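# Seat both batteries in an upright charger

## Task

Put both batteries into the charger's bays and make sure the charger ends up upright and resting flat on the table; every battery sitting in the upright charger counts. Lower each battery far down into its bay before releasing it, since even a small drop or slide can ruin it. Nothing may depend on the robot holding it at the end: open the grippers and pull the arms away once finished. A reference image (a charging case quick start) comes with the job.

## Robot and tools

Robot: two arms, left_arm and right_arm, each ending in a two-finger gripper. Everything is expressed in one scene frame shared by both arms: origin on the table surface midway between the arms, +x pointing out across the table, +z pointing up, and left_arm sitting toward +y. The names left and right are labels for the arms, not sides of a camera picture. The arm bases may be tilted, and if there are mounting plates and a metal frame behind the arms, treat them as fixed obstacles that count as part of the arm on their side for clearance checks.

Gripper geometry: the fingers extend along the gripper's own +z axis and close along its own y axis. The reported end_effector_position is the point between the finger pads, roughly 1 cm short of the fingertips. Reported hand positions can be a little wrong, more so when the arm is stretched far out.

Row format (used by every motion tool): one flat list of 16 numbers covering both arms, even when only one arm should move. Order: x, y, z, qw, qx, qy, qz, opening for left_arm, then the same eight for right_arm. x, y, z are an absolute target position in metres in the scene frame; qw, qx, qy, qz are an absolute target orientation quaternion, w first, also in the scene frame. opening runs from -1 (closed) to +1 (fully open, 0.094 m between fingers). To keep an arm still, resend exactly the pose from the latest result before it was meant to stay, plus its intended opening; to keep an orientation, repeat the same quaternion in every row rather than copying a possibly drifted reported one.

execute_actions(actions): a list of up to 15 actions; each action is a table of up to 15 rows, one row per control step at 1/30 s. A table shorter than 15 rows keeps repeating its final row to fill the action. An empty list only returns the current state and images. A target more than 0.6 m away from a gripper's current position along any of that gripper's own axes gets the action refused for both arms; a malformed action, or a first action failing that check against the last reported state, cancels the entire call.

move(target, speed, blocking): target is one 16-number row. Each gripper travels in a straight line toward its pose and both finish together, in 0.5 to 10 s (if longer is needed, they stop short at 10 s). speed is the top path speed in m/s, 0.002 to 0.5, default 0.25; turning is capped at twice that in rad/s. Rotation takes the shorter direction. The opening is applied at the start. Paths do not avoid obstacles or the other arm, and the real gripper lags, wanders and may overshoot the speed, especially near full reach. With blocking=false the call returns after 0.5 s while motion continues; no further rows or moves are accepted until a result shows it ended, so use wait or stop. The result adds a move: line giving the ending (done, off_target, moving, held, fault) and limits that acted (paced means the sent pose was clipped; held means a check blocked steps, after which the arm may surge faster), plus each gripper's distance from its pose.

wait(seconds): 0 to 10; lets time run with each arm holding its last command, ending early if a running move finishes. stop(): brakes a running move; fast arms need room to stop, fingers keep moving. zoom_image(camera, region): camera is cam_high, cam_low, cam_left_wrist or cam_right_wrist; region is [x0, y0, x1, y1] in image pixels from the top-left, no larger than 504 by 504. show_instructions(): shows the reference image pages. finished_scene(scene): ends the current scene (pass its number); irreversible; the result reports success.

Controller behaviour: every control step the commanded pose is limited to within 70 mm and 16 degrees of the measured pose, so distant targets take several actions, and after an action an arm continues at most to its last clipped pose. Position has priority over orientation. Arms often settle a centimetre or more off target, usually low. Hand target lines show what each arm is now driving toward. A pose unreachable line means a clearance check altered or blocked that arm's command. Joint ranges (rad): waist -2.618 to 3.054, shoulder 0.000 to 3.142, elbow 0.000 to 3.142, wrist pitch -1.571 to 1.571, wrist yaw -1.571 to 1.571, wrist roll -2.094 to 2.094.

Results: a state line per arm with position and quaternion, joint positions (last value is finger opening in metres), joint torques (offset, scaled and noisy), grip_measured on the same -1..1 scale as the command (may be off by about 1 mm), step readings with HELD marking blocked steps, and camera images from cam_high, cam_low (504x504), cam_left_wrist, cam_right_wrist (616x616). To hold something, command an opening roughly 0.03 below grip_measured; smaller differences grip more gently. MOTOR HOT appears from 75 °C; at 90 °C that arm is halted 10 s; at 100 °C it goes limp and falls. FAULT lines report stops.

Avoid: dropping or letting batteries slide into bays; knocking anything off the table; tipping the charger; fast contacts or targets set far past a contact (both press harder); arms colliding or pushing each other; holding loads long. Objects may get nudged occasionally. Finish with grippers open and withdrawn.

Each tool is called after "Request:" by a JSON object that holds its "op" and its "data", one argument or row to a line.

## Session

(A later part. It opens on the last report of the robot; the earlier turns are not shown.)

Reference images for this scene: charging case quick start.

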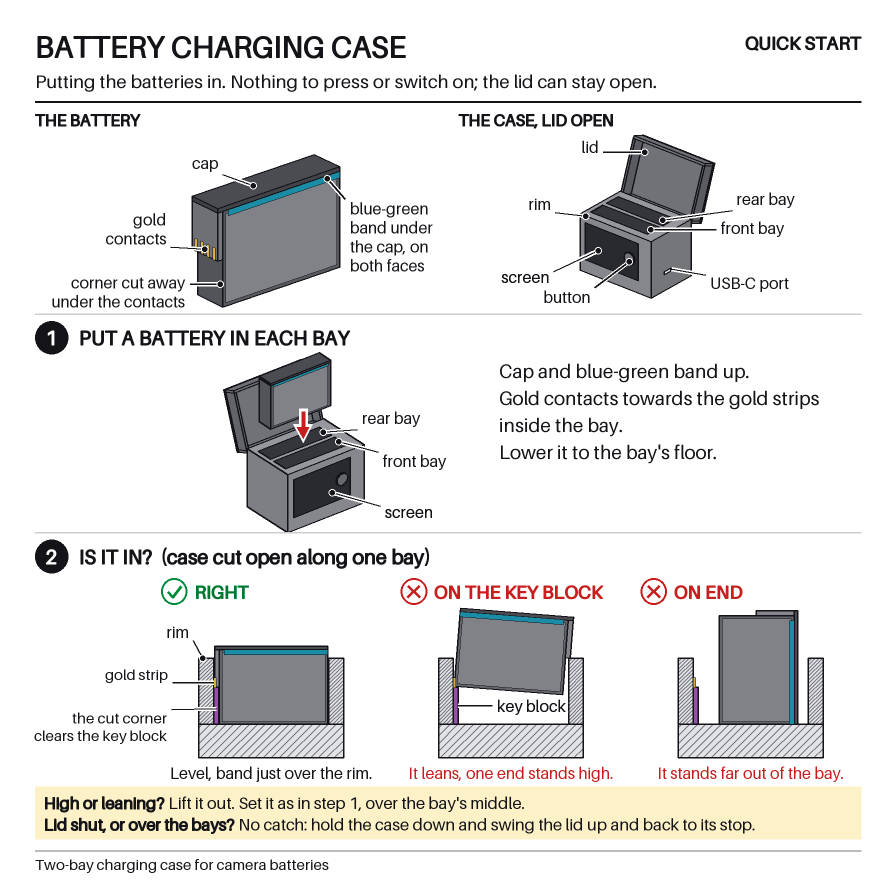

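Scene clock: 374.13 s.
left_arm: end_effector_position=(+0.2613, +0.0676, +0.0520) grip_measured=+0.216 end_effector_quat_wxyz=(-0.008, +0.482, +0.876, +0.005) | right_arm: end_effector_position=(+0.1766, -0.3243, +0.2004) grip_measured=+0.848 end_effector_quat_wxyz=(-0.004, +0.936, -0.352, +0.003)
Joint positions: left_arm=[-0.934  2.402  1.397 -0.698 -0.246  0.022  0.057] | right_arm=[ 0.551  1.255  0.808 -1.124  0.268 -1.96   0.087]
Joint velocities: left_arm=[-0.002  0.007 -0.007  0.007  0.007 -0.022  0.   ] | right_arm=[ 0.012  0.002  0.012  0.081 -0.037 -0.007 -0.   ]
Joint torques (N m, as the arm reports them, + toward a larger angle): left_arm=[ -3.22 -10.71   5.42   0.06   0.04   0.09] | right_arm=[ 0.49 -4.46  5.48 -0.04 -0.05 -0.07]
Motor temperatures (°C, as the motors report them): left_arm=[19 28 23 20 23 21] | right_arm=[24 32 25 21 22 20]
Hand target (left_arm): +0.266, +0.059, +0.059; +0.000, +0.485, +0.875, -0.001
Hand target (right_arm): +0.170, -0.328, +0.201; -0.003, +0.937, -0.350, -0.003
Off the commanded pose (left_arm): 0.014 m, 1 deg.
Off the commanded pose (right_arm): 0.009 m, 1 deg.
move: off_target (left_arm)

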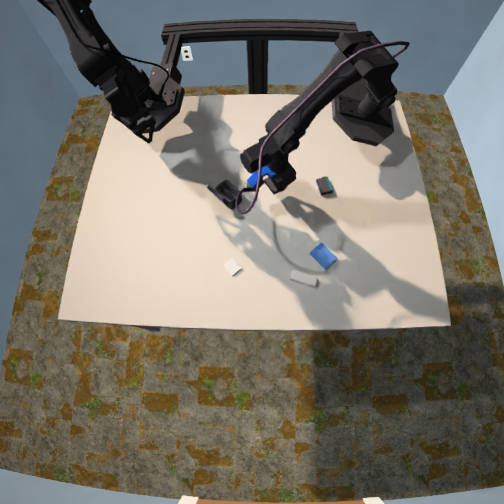

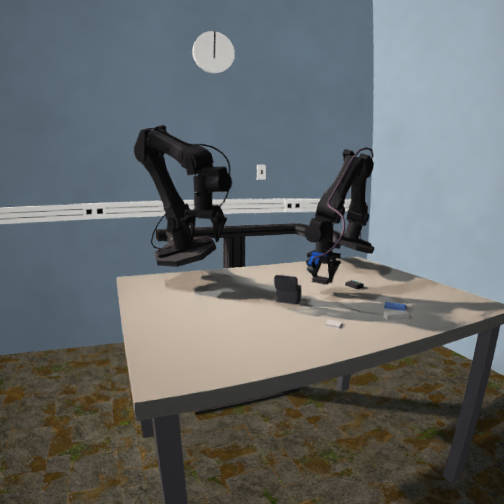

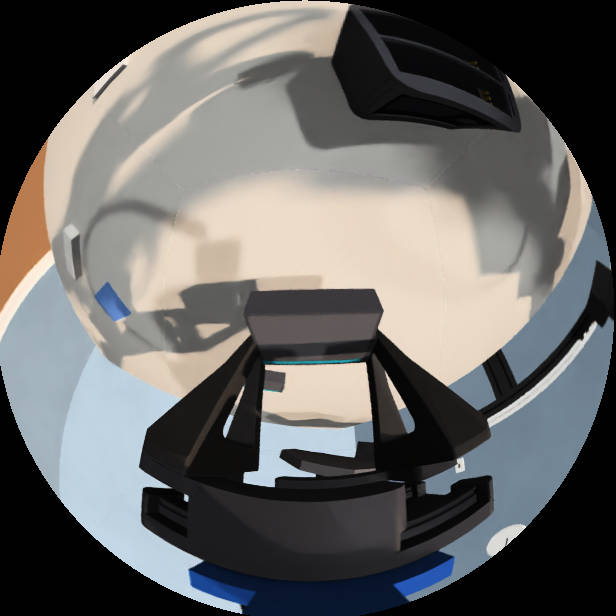

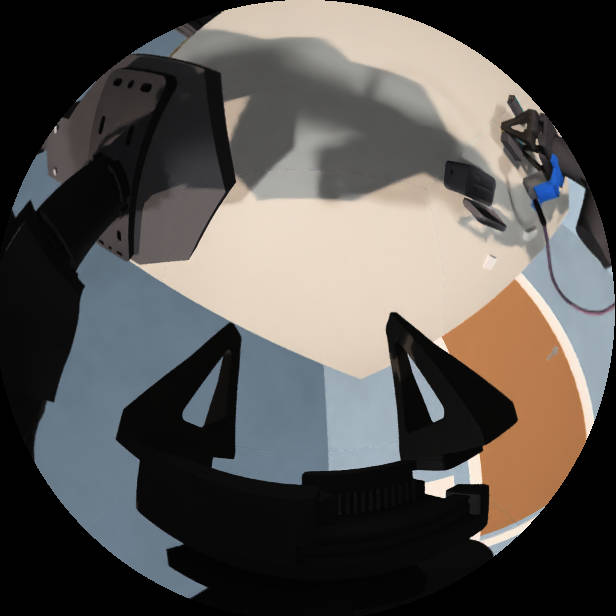

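Request:
{"op": "move", "data": {
  "target": [0.172,0.008,0.045,0,0.566,0.824,0,0.18, 0.17,-0.33,0.2,0,-0.9367,0.35,0,0.85],
  "speed": 0.2
}}

Request:
{"op": "move", "data": {
  "target": [0.172,0.008,0.006,0,0.566,0.824,0,0.18, 0.17,-0.33,0.2,0,-0.9367,0.35,0,0.85],
  "speed": 0.05
}}

Scene clock: 382.70 s.
left_arm: end_effector_position=(+0.1651, +0.0234, +0.0368) grip_measured=+0.216 end_effector_quat_wxyz=(-0.017, +0.572, +0.820, +0.013) | right_arm: end_effector_position=(+0.1766, -0.3245, +0.2004) grip_measured=+0.848 end_effector_quat_wxyz=(-0.004, +0.937, -0.350, +0.004)
Joint positions: left_arm=[-1.197  2.516  1.414 -0.687 -0.207 -0.038  0.057] | right_arm=[ 0.551  1.255  0.808 -1.125  0.269 -1.965  0.087]
Joint velocities: left_arm=[-0.012 -0.017 -0.012 -0.051 -0.037  0.022 -0.   ] | right_arm=[ 0.012  0.002 -0.002 -0.037 -0.007 -0.007  0.001]
Joint torques (N m, as the arm reports them, + toward a larger angle): left_arm=[ -2.45 -11.62   5.29   0.15  -0.02  -0.04] | right_arm=[ 0.14 -4.71  4.85  0.01 -0.01 -0.06]
Motor temperatures (°C, as the motors report them): left_arm=[19 28 23 20 23 21] | right_arm=[24 30 25 21 22 20]
Hand target (left_arm): +0.171, +0.009, +0.045; -0.000, +0.566, +0.824, -0.000
Hand target (right_arm): +0.170, -0.330, +0.200; +0.000, +0.937, -0.350, -0.000
Off the commanded pose (left_arm): 0.019 m, 3 deg.
Off the commanded pose (right_arm): 0.009 m, 1 deg.
move: off_target (left_arm)

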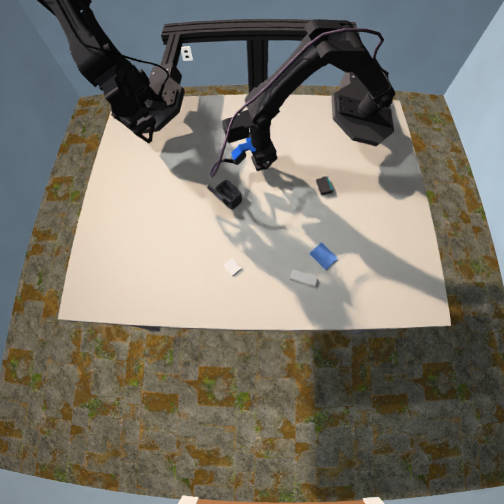

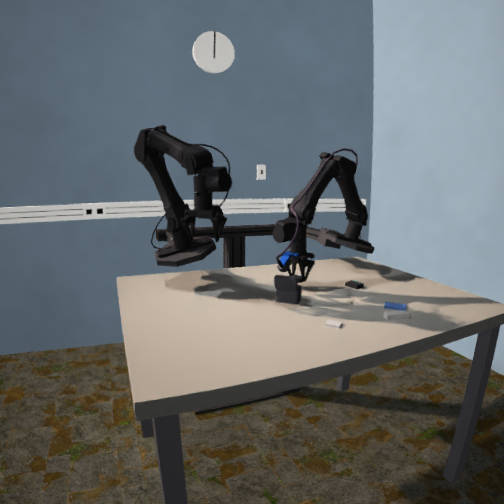

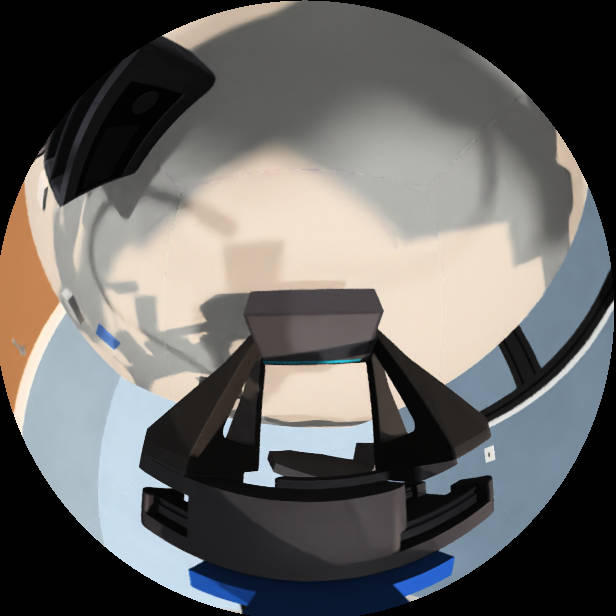

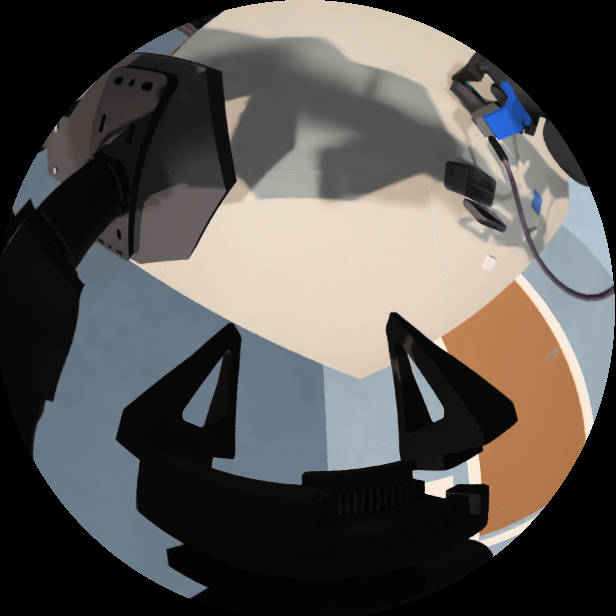

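Scene clock: 383.63 s.
left_arm: end_effector_position=(+0.1644, +0.0225, +0.0090) grip_measured=+0.216 end_effector_quat_wxyz=(-0.019, +0.570, +0.822, +0.013) | right_arm: end_effector_position=(+0.1766, -0.3245, +0.2004) grip_measured=+0.848 end_effector_quat_wxyz=(-0.004, +0.937, -0.350, +0.004)
Joint positions: left_arm=[-1.184  2.588  1.414 -0.615 -0.209 -0.03   0.057] | right_arm=[ 0.551  1.255  0.808 -1.125  0.269 -1.965  0.087]
Joint velocities: left_arm=[-0.012  0.002  0.007 -0.051  0.022 -0.022 -0.001] | right_arm=[ 0.012 -0.012 -0.007  0.022 -0.037  0.007 -0.001]
Joint torques (N m, as the arm reports them, + toward a larger angle): left_arm=[-1.74 -9.88  4.58  0.39  0.    0.11] | right_arm=[ 0.2  -4.54  4.67  0.    0.   -0.09]
Motor temperatures (°C, as the motors report them): left_arm=[19 29 23 20 23 21] | right_arm=[24 30 25 21 22 20]
Hand target (left_arm): +0.172, +0.009, +0.007; -0.000, +0.566, +0.824, -0.000
Hand target (right_arm): +0.170, -0.330, +0.200; -0.000, +0.937, -0.350, -0.000
Off the commanded pose (left_arm): 0.017 m, 3 deg.
Off the commanded pose (right_arm): 0.009 m, 1 deg.
move: off_target (left_arm)

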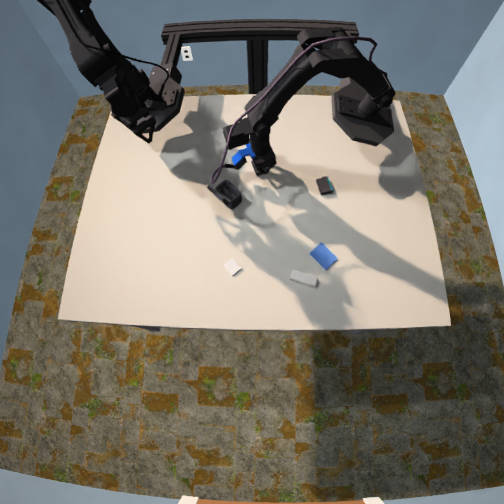

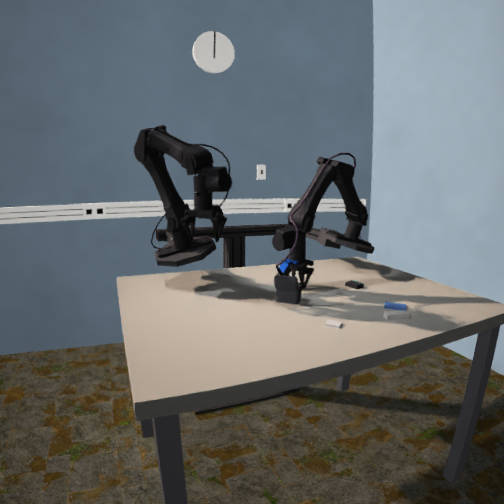

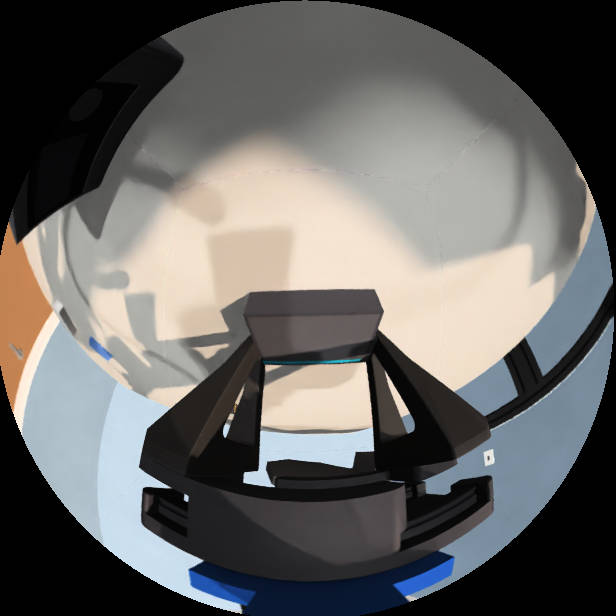

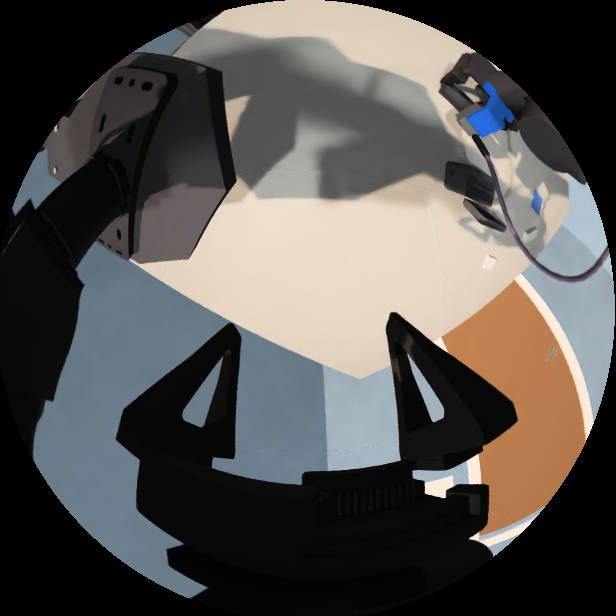

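Request:
{"op": "execute_actions", "data": {
  "actions": [
    [[0.168,0.016,0.008,0,0.566,0.824,0,0.55, 0.17,-0.33,0.2,0,-0.9367,0.35,0,0.85]]
  ]
}}

Request:
{"op": "move", "data": {
  "target": [0.160,0.034,0.04,0.455,0.472,0.687,-0.312,0.55, 0.17,-0.33,0.2,0,-0.9367,0.35,0,0.85],
  "speed": 0.3
}}

Scene clock: 388.07 s.
left_arm: end_effector_position=(+0.1657, +0.0193, +0.0086) grip_measured=+0.548 end_effector_quat_wxyz=(-0.013, +0.569, +0.823, +0.010) | right_arm: end_effector_position=(+0.1766, -0.3245, +0.2004) grip_measured=+0.848 end_effector_quat_wxyz=(-0.004, +0.937, -0.350, +0.004)
Joint positions: left_arm=[-1.184  2.588  1.413 -0.599 -0.21  -0.03   0.073] | right_arm=[ 0.551  1.255  0.808 -1.125  0.269 -1.965  0.087]
Joint velocities: left_arm=[-0.022 -0.002 -0.002 -0.007  0.066  0.066 -0.002] | right_arm=[-0.007 -0.002 -0.012  0.037  0.007  0.066 -0.001]
Joint torques (N m, as the arm reports them, + toward a larger angle): left_arm=[ -2.16 -12.04   1.97   0.48   0.     0.03] | right_arm=[ 0.1  -4.58  4.85  0.02 -0.03 -0.04]
Motor temperatures (°C, as the motors report them): left_arm=[19 29 23 20 23 21] | right_arm=[24 30 25 21 22 20]
Hand target (left_arm): +0.168, +0.016, +0.008; -0.001, +0.566, +0.824, -0.000
Hand target (right_arm): +0.170, -0.330, +0.200; -0.000, +0.937, -0.350, -0.000
Off the commanded pose (left_arm): 0.004 m, 2 deg.
Off the commanded pose (right_arm): 0.009 m, 1 deg.
Step readings (end_effector_position):
0: left_arm (+0.1644, +0.0225, +0.0090) | right_arm (+0.1766, -0.3245, +0.2004)
1: left_arm (+0.1645, +0.0220, +0.0088) | right_arm (+0.1766, -0.3245, +0.2004)
2: left_arm (+0.1649, +0.0209, +0.0087) | right_arm (+0.1766, -0.3245, +0.2004)
4: left_arm (+0.1657, +0.0195, +0.0086) | right_arm (+0.1766, -0.3245, +0.2004)
8: left_arm (+0.1657, +0.0193, +0.0086) | right_arm (+0.1766, -0.3245, +0.2004)
15: end_effector_position above

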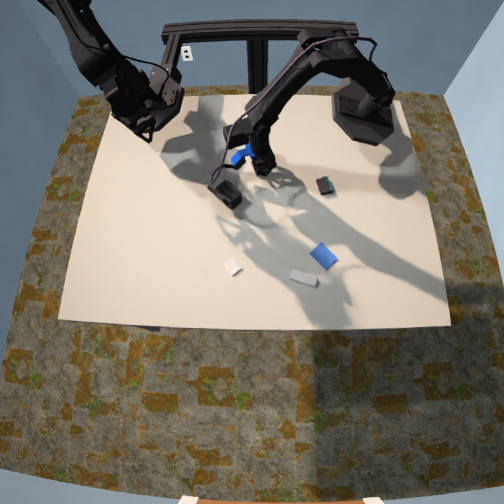

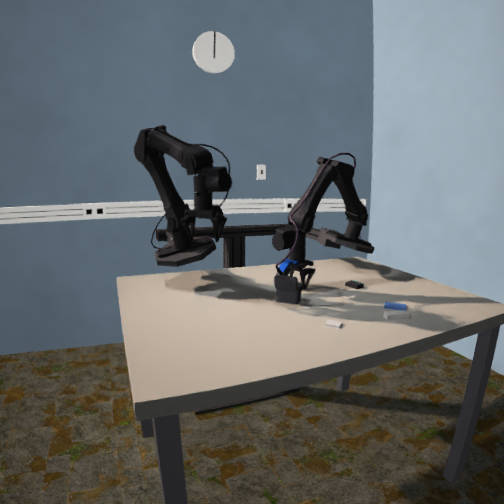

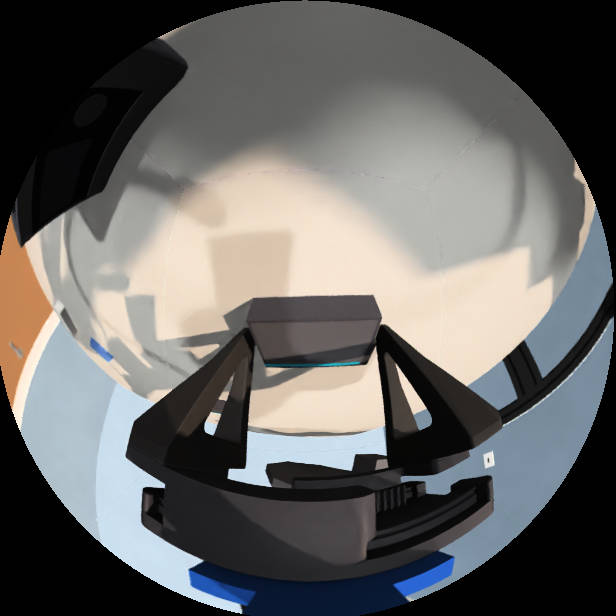

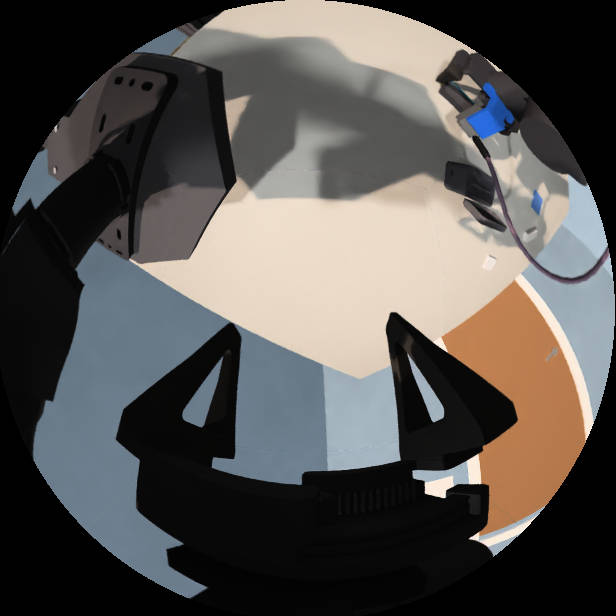

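Scene clock: 390.40 s.
left_arm: end_effector_position=(+0.1515, +0.0479, +0.0129) grip_measured=+0.548 end_effector_quat_wxyz=(+0.333, +0.520, +0.750, -0.237) | right_arm: end_effector_position=(+0.1766, -0.3245, +0.2004) grip_measured=+0.848 end_effector_quat_wxyz=(-0.004, +0.937, -0.350, +0.004)
Joint positions: left_arm=[-1.151  2.619  0.442  1.292 -0.124  0.166  0.073] | right_arm=[ 0.551  1.255  0.808 -1.125  0.269 -1.965  0.087]
Joint velocities: left_arm=[-0.002 -0.007 -0.017 -0.051 -0.037 -0.007 -0.001] | right_arm=[-0.002 -0.007  0.002  0.095 -0.037  0.037 -0.   ]
Joint torques (N m, as the arm reports them, + toward a larger angle): left_arm=[-1.71 -8.53  0.2   1.23  0.08 -0.01] | right_arm=[ 0.23 -4.69  4.9  -0.02  0.   -0.08]
Motor temperatures (°C, as the motors report them): left_arm=[19 29 23 20 23 21] | right_arm=[24 29 25 21 22 20]
Hand target (left_arm): +0.153, +0.045, +0.017; +0.339, +0.517, +0.748, -0.240
Hand target (right_arm): +0.170, -0.330, +0.200; -0.000, +0.937, -0.350, -0.000
Off the commanded pose (left_arm): 0.032 m, 19 deg; orientation clipped at the last step of the last action.
Off the commanded pose (right_arm): 0.009 m, 1 deg.
move: held (left_arm); limits=paced,held; held on 14 of 70 steps (left_arm), including the last (left_arm)
pose unreachable (left arm): on one or more control steps of this call, first in action 0 (counted from 0), this arm could not follow its commanded pose, so it was not sent that pose on those steps. On the call's last step it was still not sent that pose. It may still have moved: this result reports where it is.
cause: the commanded pose would bring two parts of the arm too close to each other (its forearm (the part past joint 3) and its base, with joints 1 (waist) to 3 (elbow) between them).

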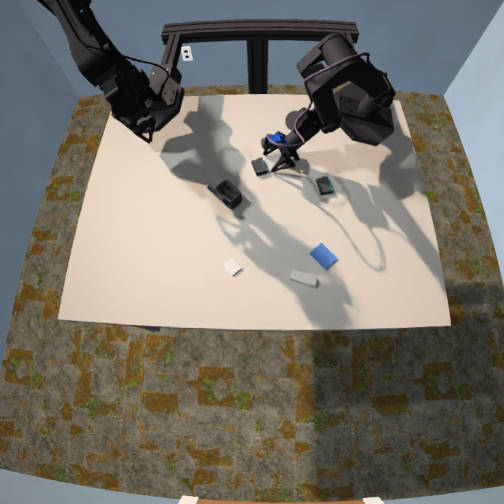

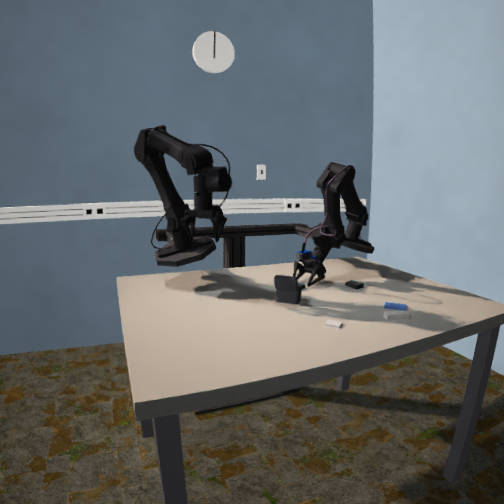

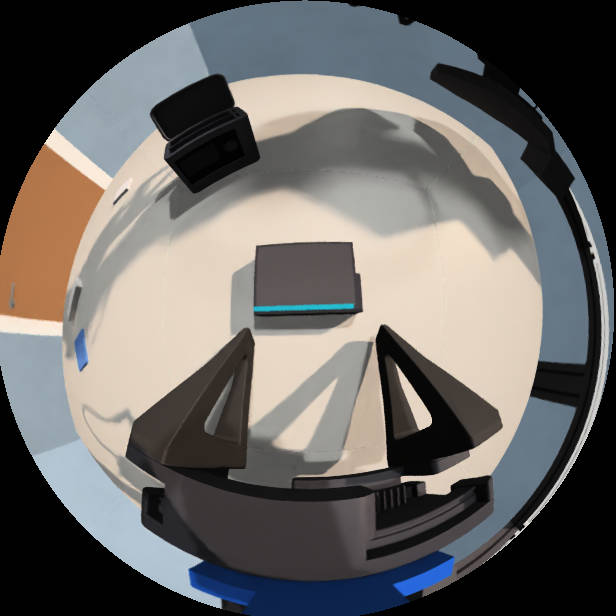

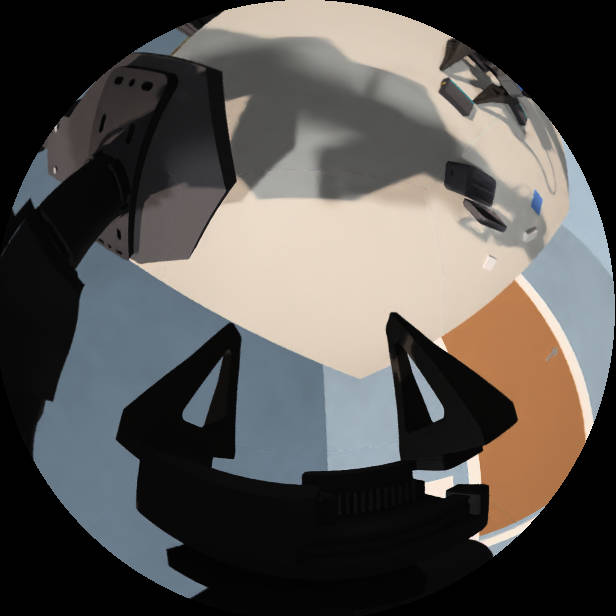

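Request:
{"op": "move", "data": {
  "target": [0.166,0.016,0.014,0.316,0.523,0.761,-0.217,0.55, 0.17,-0.33,0.2,0,-0.9367,0.35,0,0.85],
  "speed": 0.08
}}

Scene clock: 405.93 s.
left_arm: end_effector_position=(+0.1659, +0.0210, +0.0115) grip_measured=+0.548 end_effector_quat_wxyz=(+0.318, +0.519, +0.762, -0.220) | right_arm: end_effector_position=(+0.1766, -0.3246, +0.2004) grip_measured=+0.848 end_effector_quat_wxyz=(-0.004, +0.937, -0.350, +0.004)
Joint positions: left_arm=[-1.151  2.557  0.576  1.051 -0.146  0.15   0.073] | right_arm=[ 0.551  1.255  0.808 -1.125  0.27  -1.965  0.087]
Joint velocities: left_arm=[-0.002 -0.017 -0.002 -0.081  0.037 -0.007  0.   ] | right_arm=[-0.022  0.002 -0.007  0.022 -0.037 -0.007 -0.   ]
Joint torques (N m, as the arm reports them, + toward a larger angle): left_arm=[-2.7  -9.57  2.18  0.9  -0.04  0.02] | right_arm=[ 0.1  -4.66  4.91 -0.01 -0.02 -0.12]
Motor temperatures (°C, as the motors report them): left_arm=[19 28 23 21 23 21] | right_arm=[23 28 24 21 22 20]
Hand target (left_arm): +0.166, +0.016, +0.014; +0.317, +0.523, +0.761, -0.217
Hand target (right_arm): +0.170, -0.330, +0.200; +0.000, +0.937, -0.350, -0.000
Off the commanded pose (left_arm): 0.006 m, 1 deg.
Off the commanded pose (right_arm): 0.009 m, 1 deg.
move: done

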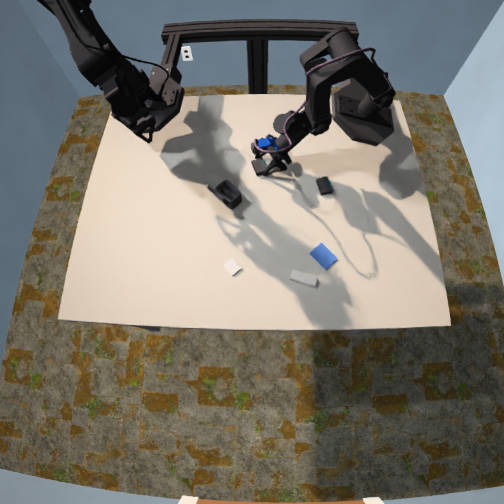

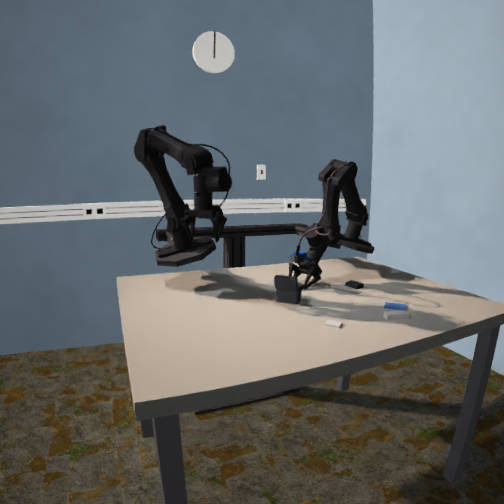

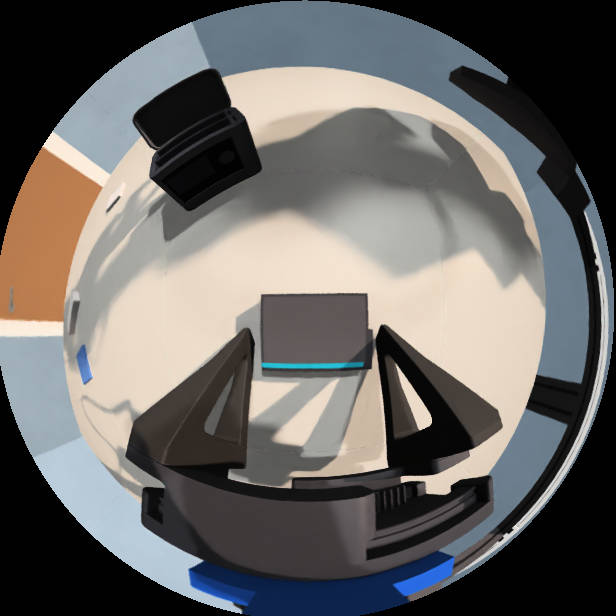

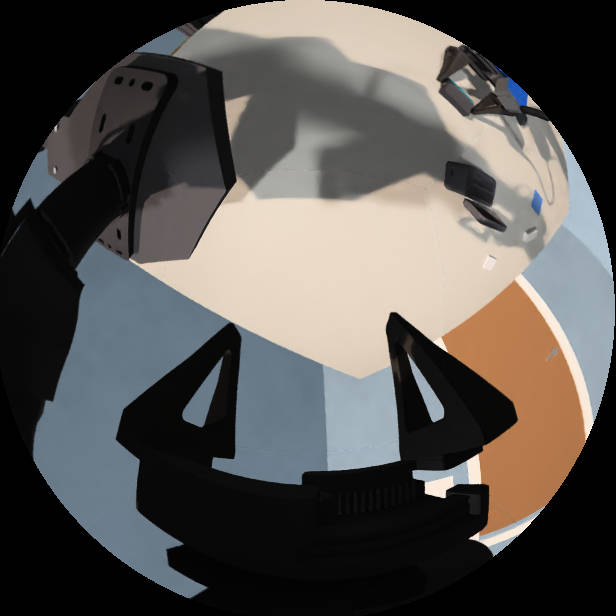

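Request:
{"op": "execute_actions", "data": {
  "actions": [
    [[0.166,0.018,0.012,0.316,0.523,0.761,-0.217,0.18, 0.17,-0.33,0.2,0,-0.9367,0.35,0,0.85]]
  ]
}}

Request:
{"op": "move", "data": {
  "target": [0.172,0.002,0.03,0.316,0.523,0.761,-0.217,0.18, 0.17,-0.33,0.2,0,-0.9367,0.35,0,0.85],
  "speed": 0.1
}}

Request:
{"op": "move", "data": {
  "target": [0.186,-0.035,0.012,0.316,0.523,0.761,-0.217,0.18, 0.17,-0.33,0.2,0,-0.9367,0.35,0,0.85],
  "speed": 0.07
}}

Scene clock: 410.33 s.
left_arm: end_effector_position=(+0.1659, +0.0209, +0.0115) grip_measured=+0.216 end_effector_quat_wxyz=(+0.317, +0.519, +0.762, -0.221) | right_arm: end_effector_position=(+0.1766, -0.3246, +0.2004) grip_measured=+0.848 end_effector_quat_wxyz=(-0.004, +0.937, -0.350, +0.004)
Joint positions: left_arm=[-1.151  2.556  0.576  1.049 -0.146  0.148  0.057] | right_arm=[ 0.551  1.255  0.808 -1.125  0.27  -1.965  0.087]
Joint velocities: left_arm=[ 0.002  0.007 -0.007  0.007 -0.037 -0.051 -0.001] | right_arm=[-0.002 -0.002  0.007  0.007  0.007  0.022 -0.   ]
Joint torques (N m, as the arm reports them, + toward a larger angle): left_arm=[-2.28 -8.87  1.74  0.99  0.    0.05] | right_arm=[ 0.02 -4.7   4.8   0.   -0.02 -0.09]
Motor temperatures (°C, as the motors report them): left_arm=[19 29 23 21 23 21] | right_arm=[23 28 24 21 22 20]
Hand target (left_arm): +0.166, +0.018, +0.012; +0.316, +0.523, +0.761, -0.217
Hand target (right_arm): +0.170, -0.330, +0.200; -0.000, +0.937, -0.350, -0.000
Off the commanded pose (left_arm): 0.003 m, 1 deg.
Off the commanded pose (right_arm): 0.009 m, 1 deg.
Step readings (end_effector_position):
0: left_arm (+0.1659, +0.0209, +0.0115) | right_arm (+0.1766, -0.3246, +0.2004)
1: left_arm (+0.1659, +0.0209, +0.0115) | right_arm (+0.1766, -0.3246, +0.2004)
2: left_arm (+0.1659, +0.0209, +0.0115) | right_arm (+0.1766, -0.3246, +0.2004)
4: left_arm (+0.1659, +0.0209, +0.0115) | right_arm (+0.1766, -0.3246, +0.2004)
8: left_arm (+0.1659, +0.0209, +0.0115) | right_arm (+0.1766, -0.3246, +0.2004)
15: end_effector_position above

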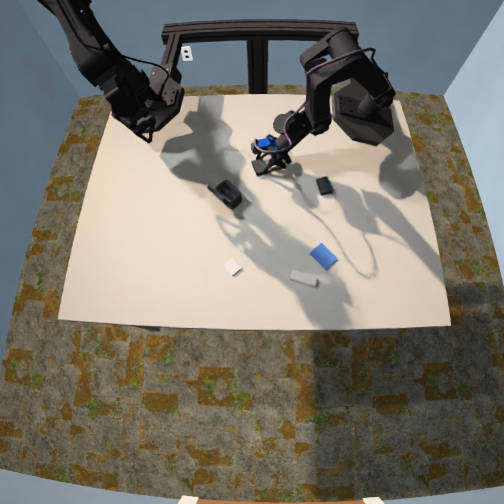

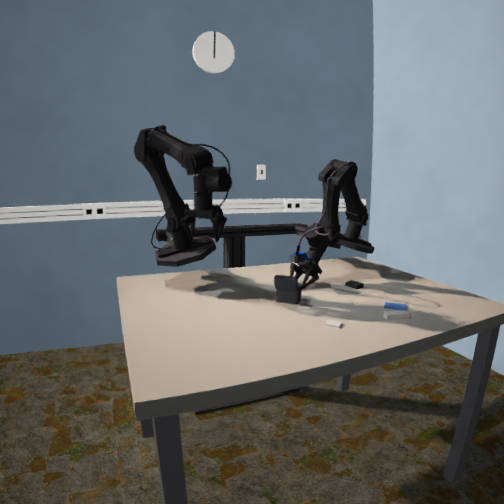

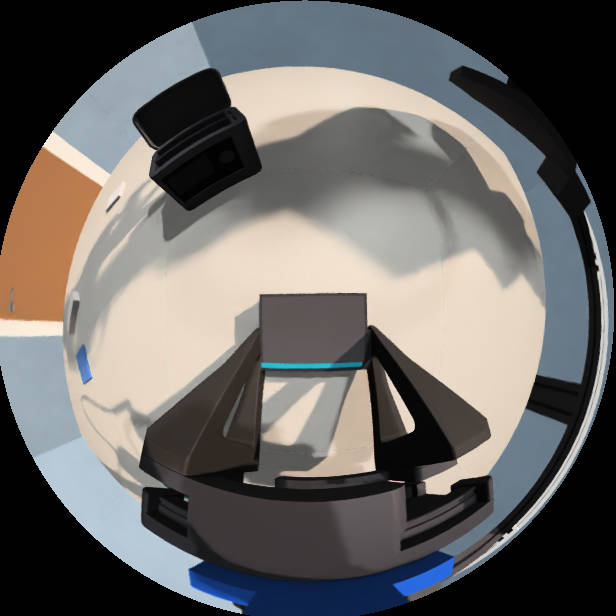

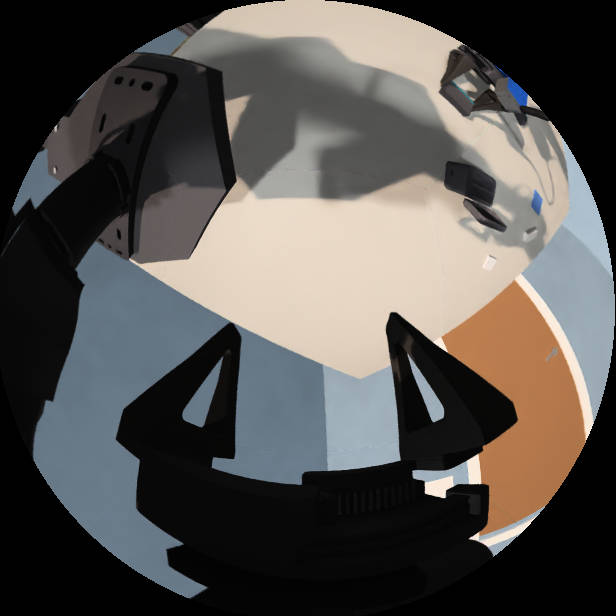

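Scene clock: 411.37 s.
left_arm: end_effector_position=(+0.1683, +0.0166, +0.0164) grip_measured=+0.216 end_effector_quat_wxyz=(+0.298, +0.528, +0.768, -0.206) | right_arm: end_effector_position=(+0.1766, -0.3246, +0.2004) grip_measured=+0.848 end_effector_quat_wxyz=(-0.004, +0.937, -0.350, +0.004)
Joint positions: left_arm=[-1.157  2.488  0.616  0.889 -0.156  0.144  0.057] | right_arm=[ 0.551  1.255  0.808 -1.125  0.27  -1.965  0.087]
Joint velocities: left_arm=[-0.017  0.002 -0.017 -0.066 -0.007 -0.022  0.001] | right_arm=[-0.007 -0.007 -0.002  0.051  0.007  0.066  0.   ]
Joint torques (N m, as the arm reports them, + toward a larger angle): left_arm=[ -2.99 -10.19   2.72   1.15   0.    -0.04] | right_arm=[ 0.   -4.62  4.67 -0.01 -0.01 -0.08]
Motor temperatures (°C, as the motors report them): left_arm=[19 29 23 21 23 21] | right_arm=[23 28 24 21 22 20]
Hand target (left_arm): +0.172, +0.002, +0.030; +0.316, +0.523, +0.761, -0.217
Hand target (right_arm): +0.170, -0.330, +0.200; -0.000, +0.937, -0.350, -0.000
Off the commanded pose (left_arm): 0.020 m, 3 deg.
Off the commanded pose (right_arm): 0.009 m, 1 deg.
move: off_target (left_arm)

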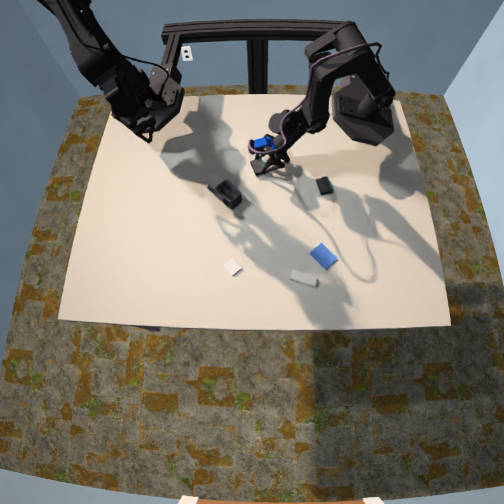

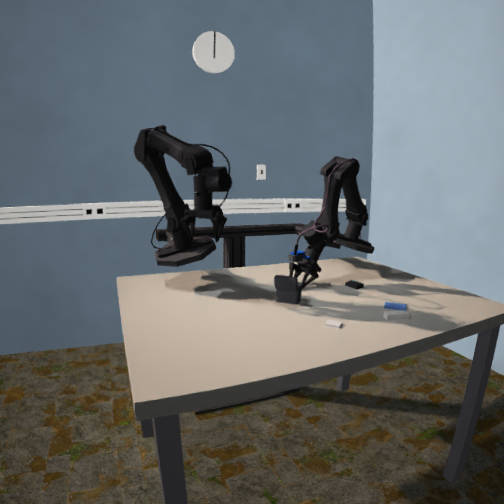

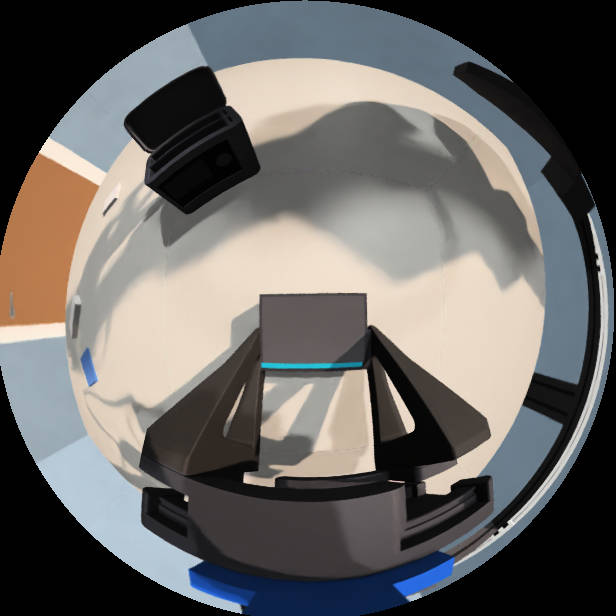

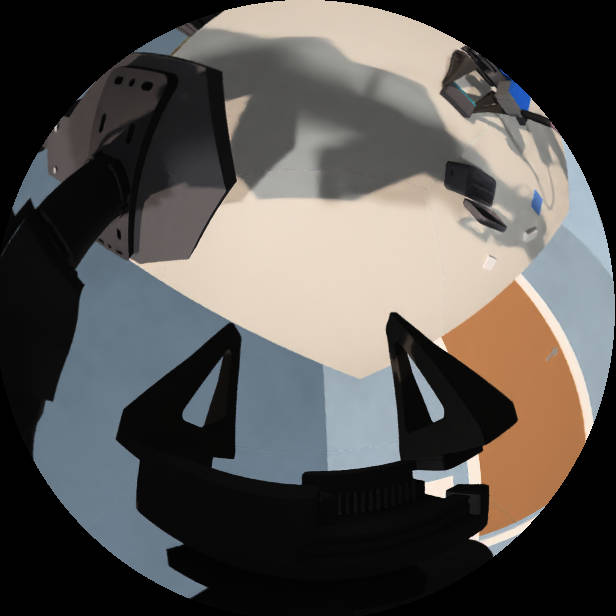

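Scene clock: 412.47 s.
left_arm: end_effector_position=(+0.1851, -0.0296, +0.0128) grip_measured=+0.216 end_effector_quat_wxyz=(+0.317, +0.519, +0.764, -0.217) | right_arm: end_effector_position=(+0.1766, -0.3246, +0.2004) grip_measured=+0.848 end_effector_quat_wxyz=(-0.004, +0.937, -0.350, +0.004)
Joint positions: left_arm=[-1.157  2.573  0.8    0.839 -0.156  0.144  0.057] | right_arm=[ 0.551  1.255  0.808 -1.125  0.27  -1.965  0.087]
Joint velocities: left_arm=[-0.002  0.002  0.007  0.081  0.037 -0.022 -0.001] | right_arm=[ 0.002 -0.012 -0.017  0.022 -0.051  0.007 -0.   ]
Joint torques (N m, as the arm reports them, + toward a larger angle): left_arm=[-2.16 -8.79  3.32  1.03  0.08  0.1 ] | right_arm=[ 0.1  -4.65  4.82  0.    0.   -0.08]
Motor temperatures (°C, as the motors report them): left_arm=[19 29 23 21 23 21] | right_arm=[23 28 24 21 22 20]
Hand target (left_arm): +0.186, -0.035, +0.012; +0.316, +0.523, +0.761, -0.217
Hand target (right_arm): +0.170, -0.330, +0.200; -0.000, +0.937, -0.350, -0.000
Off the commanded pose (left_arm): 0.006 m, 1 deg.
Off the commanded pose (right_arm): 0.009 m, 1 deg.
move: done

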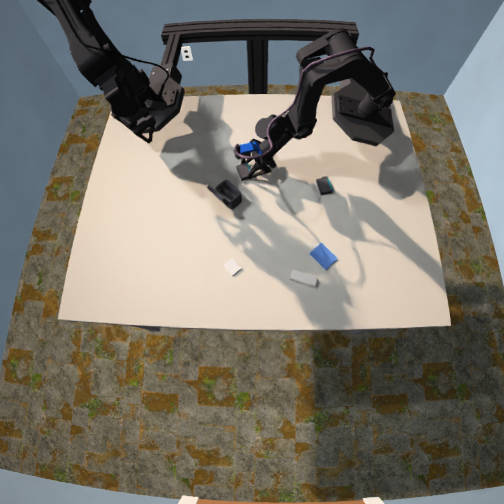

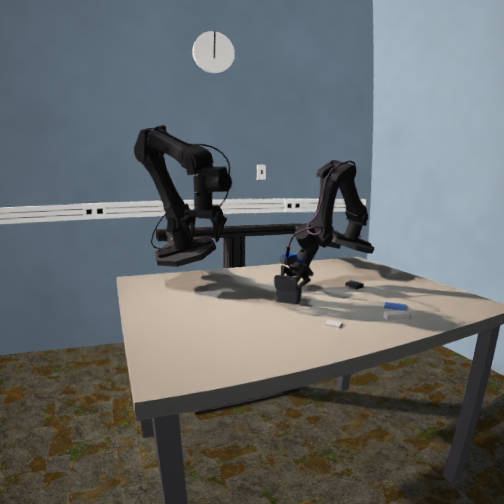

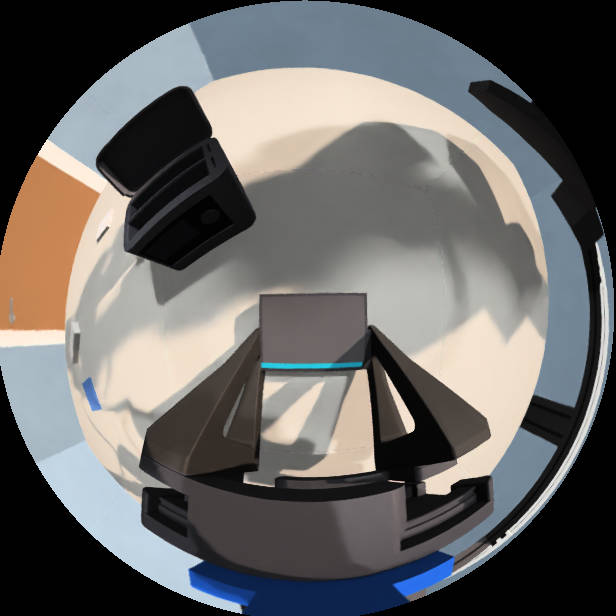

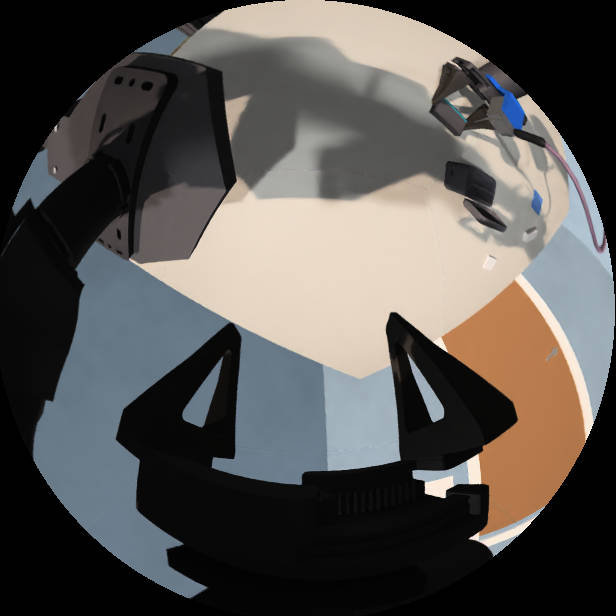

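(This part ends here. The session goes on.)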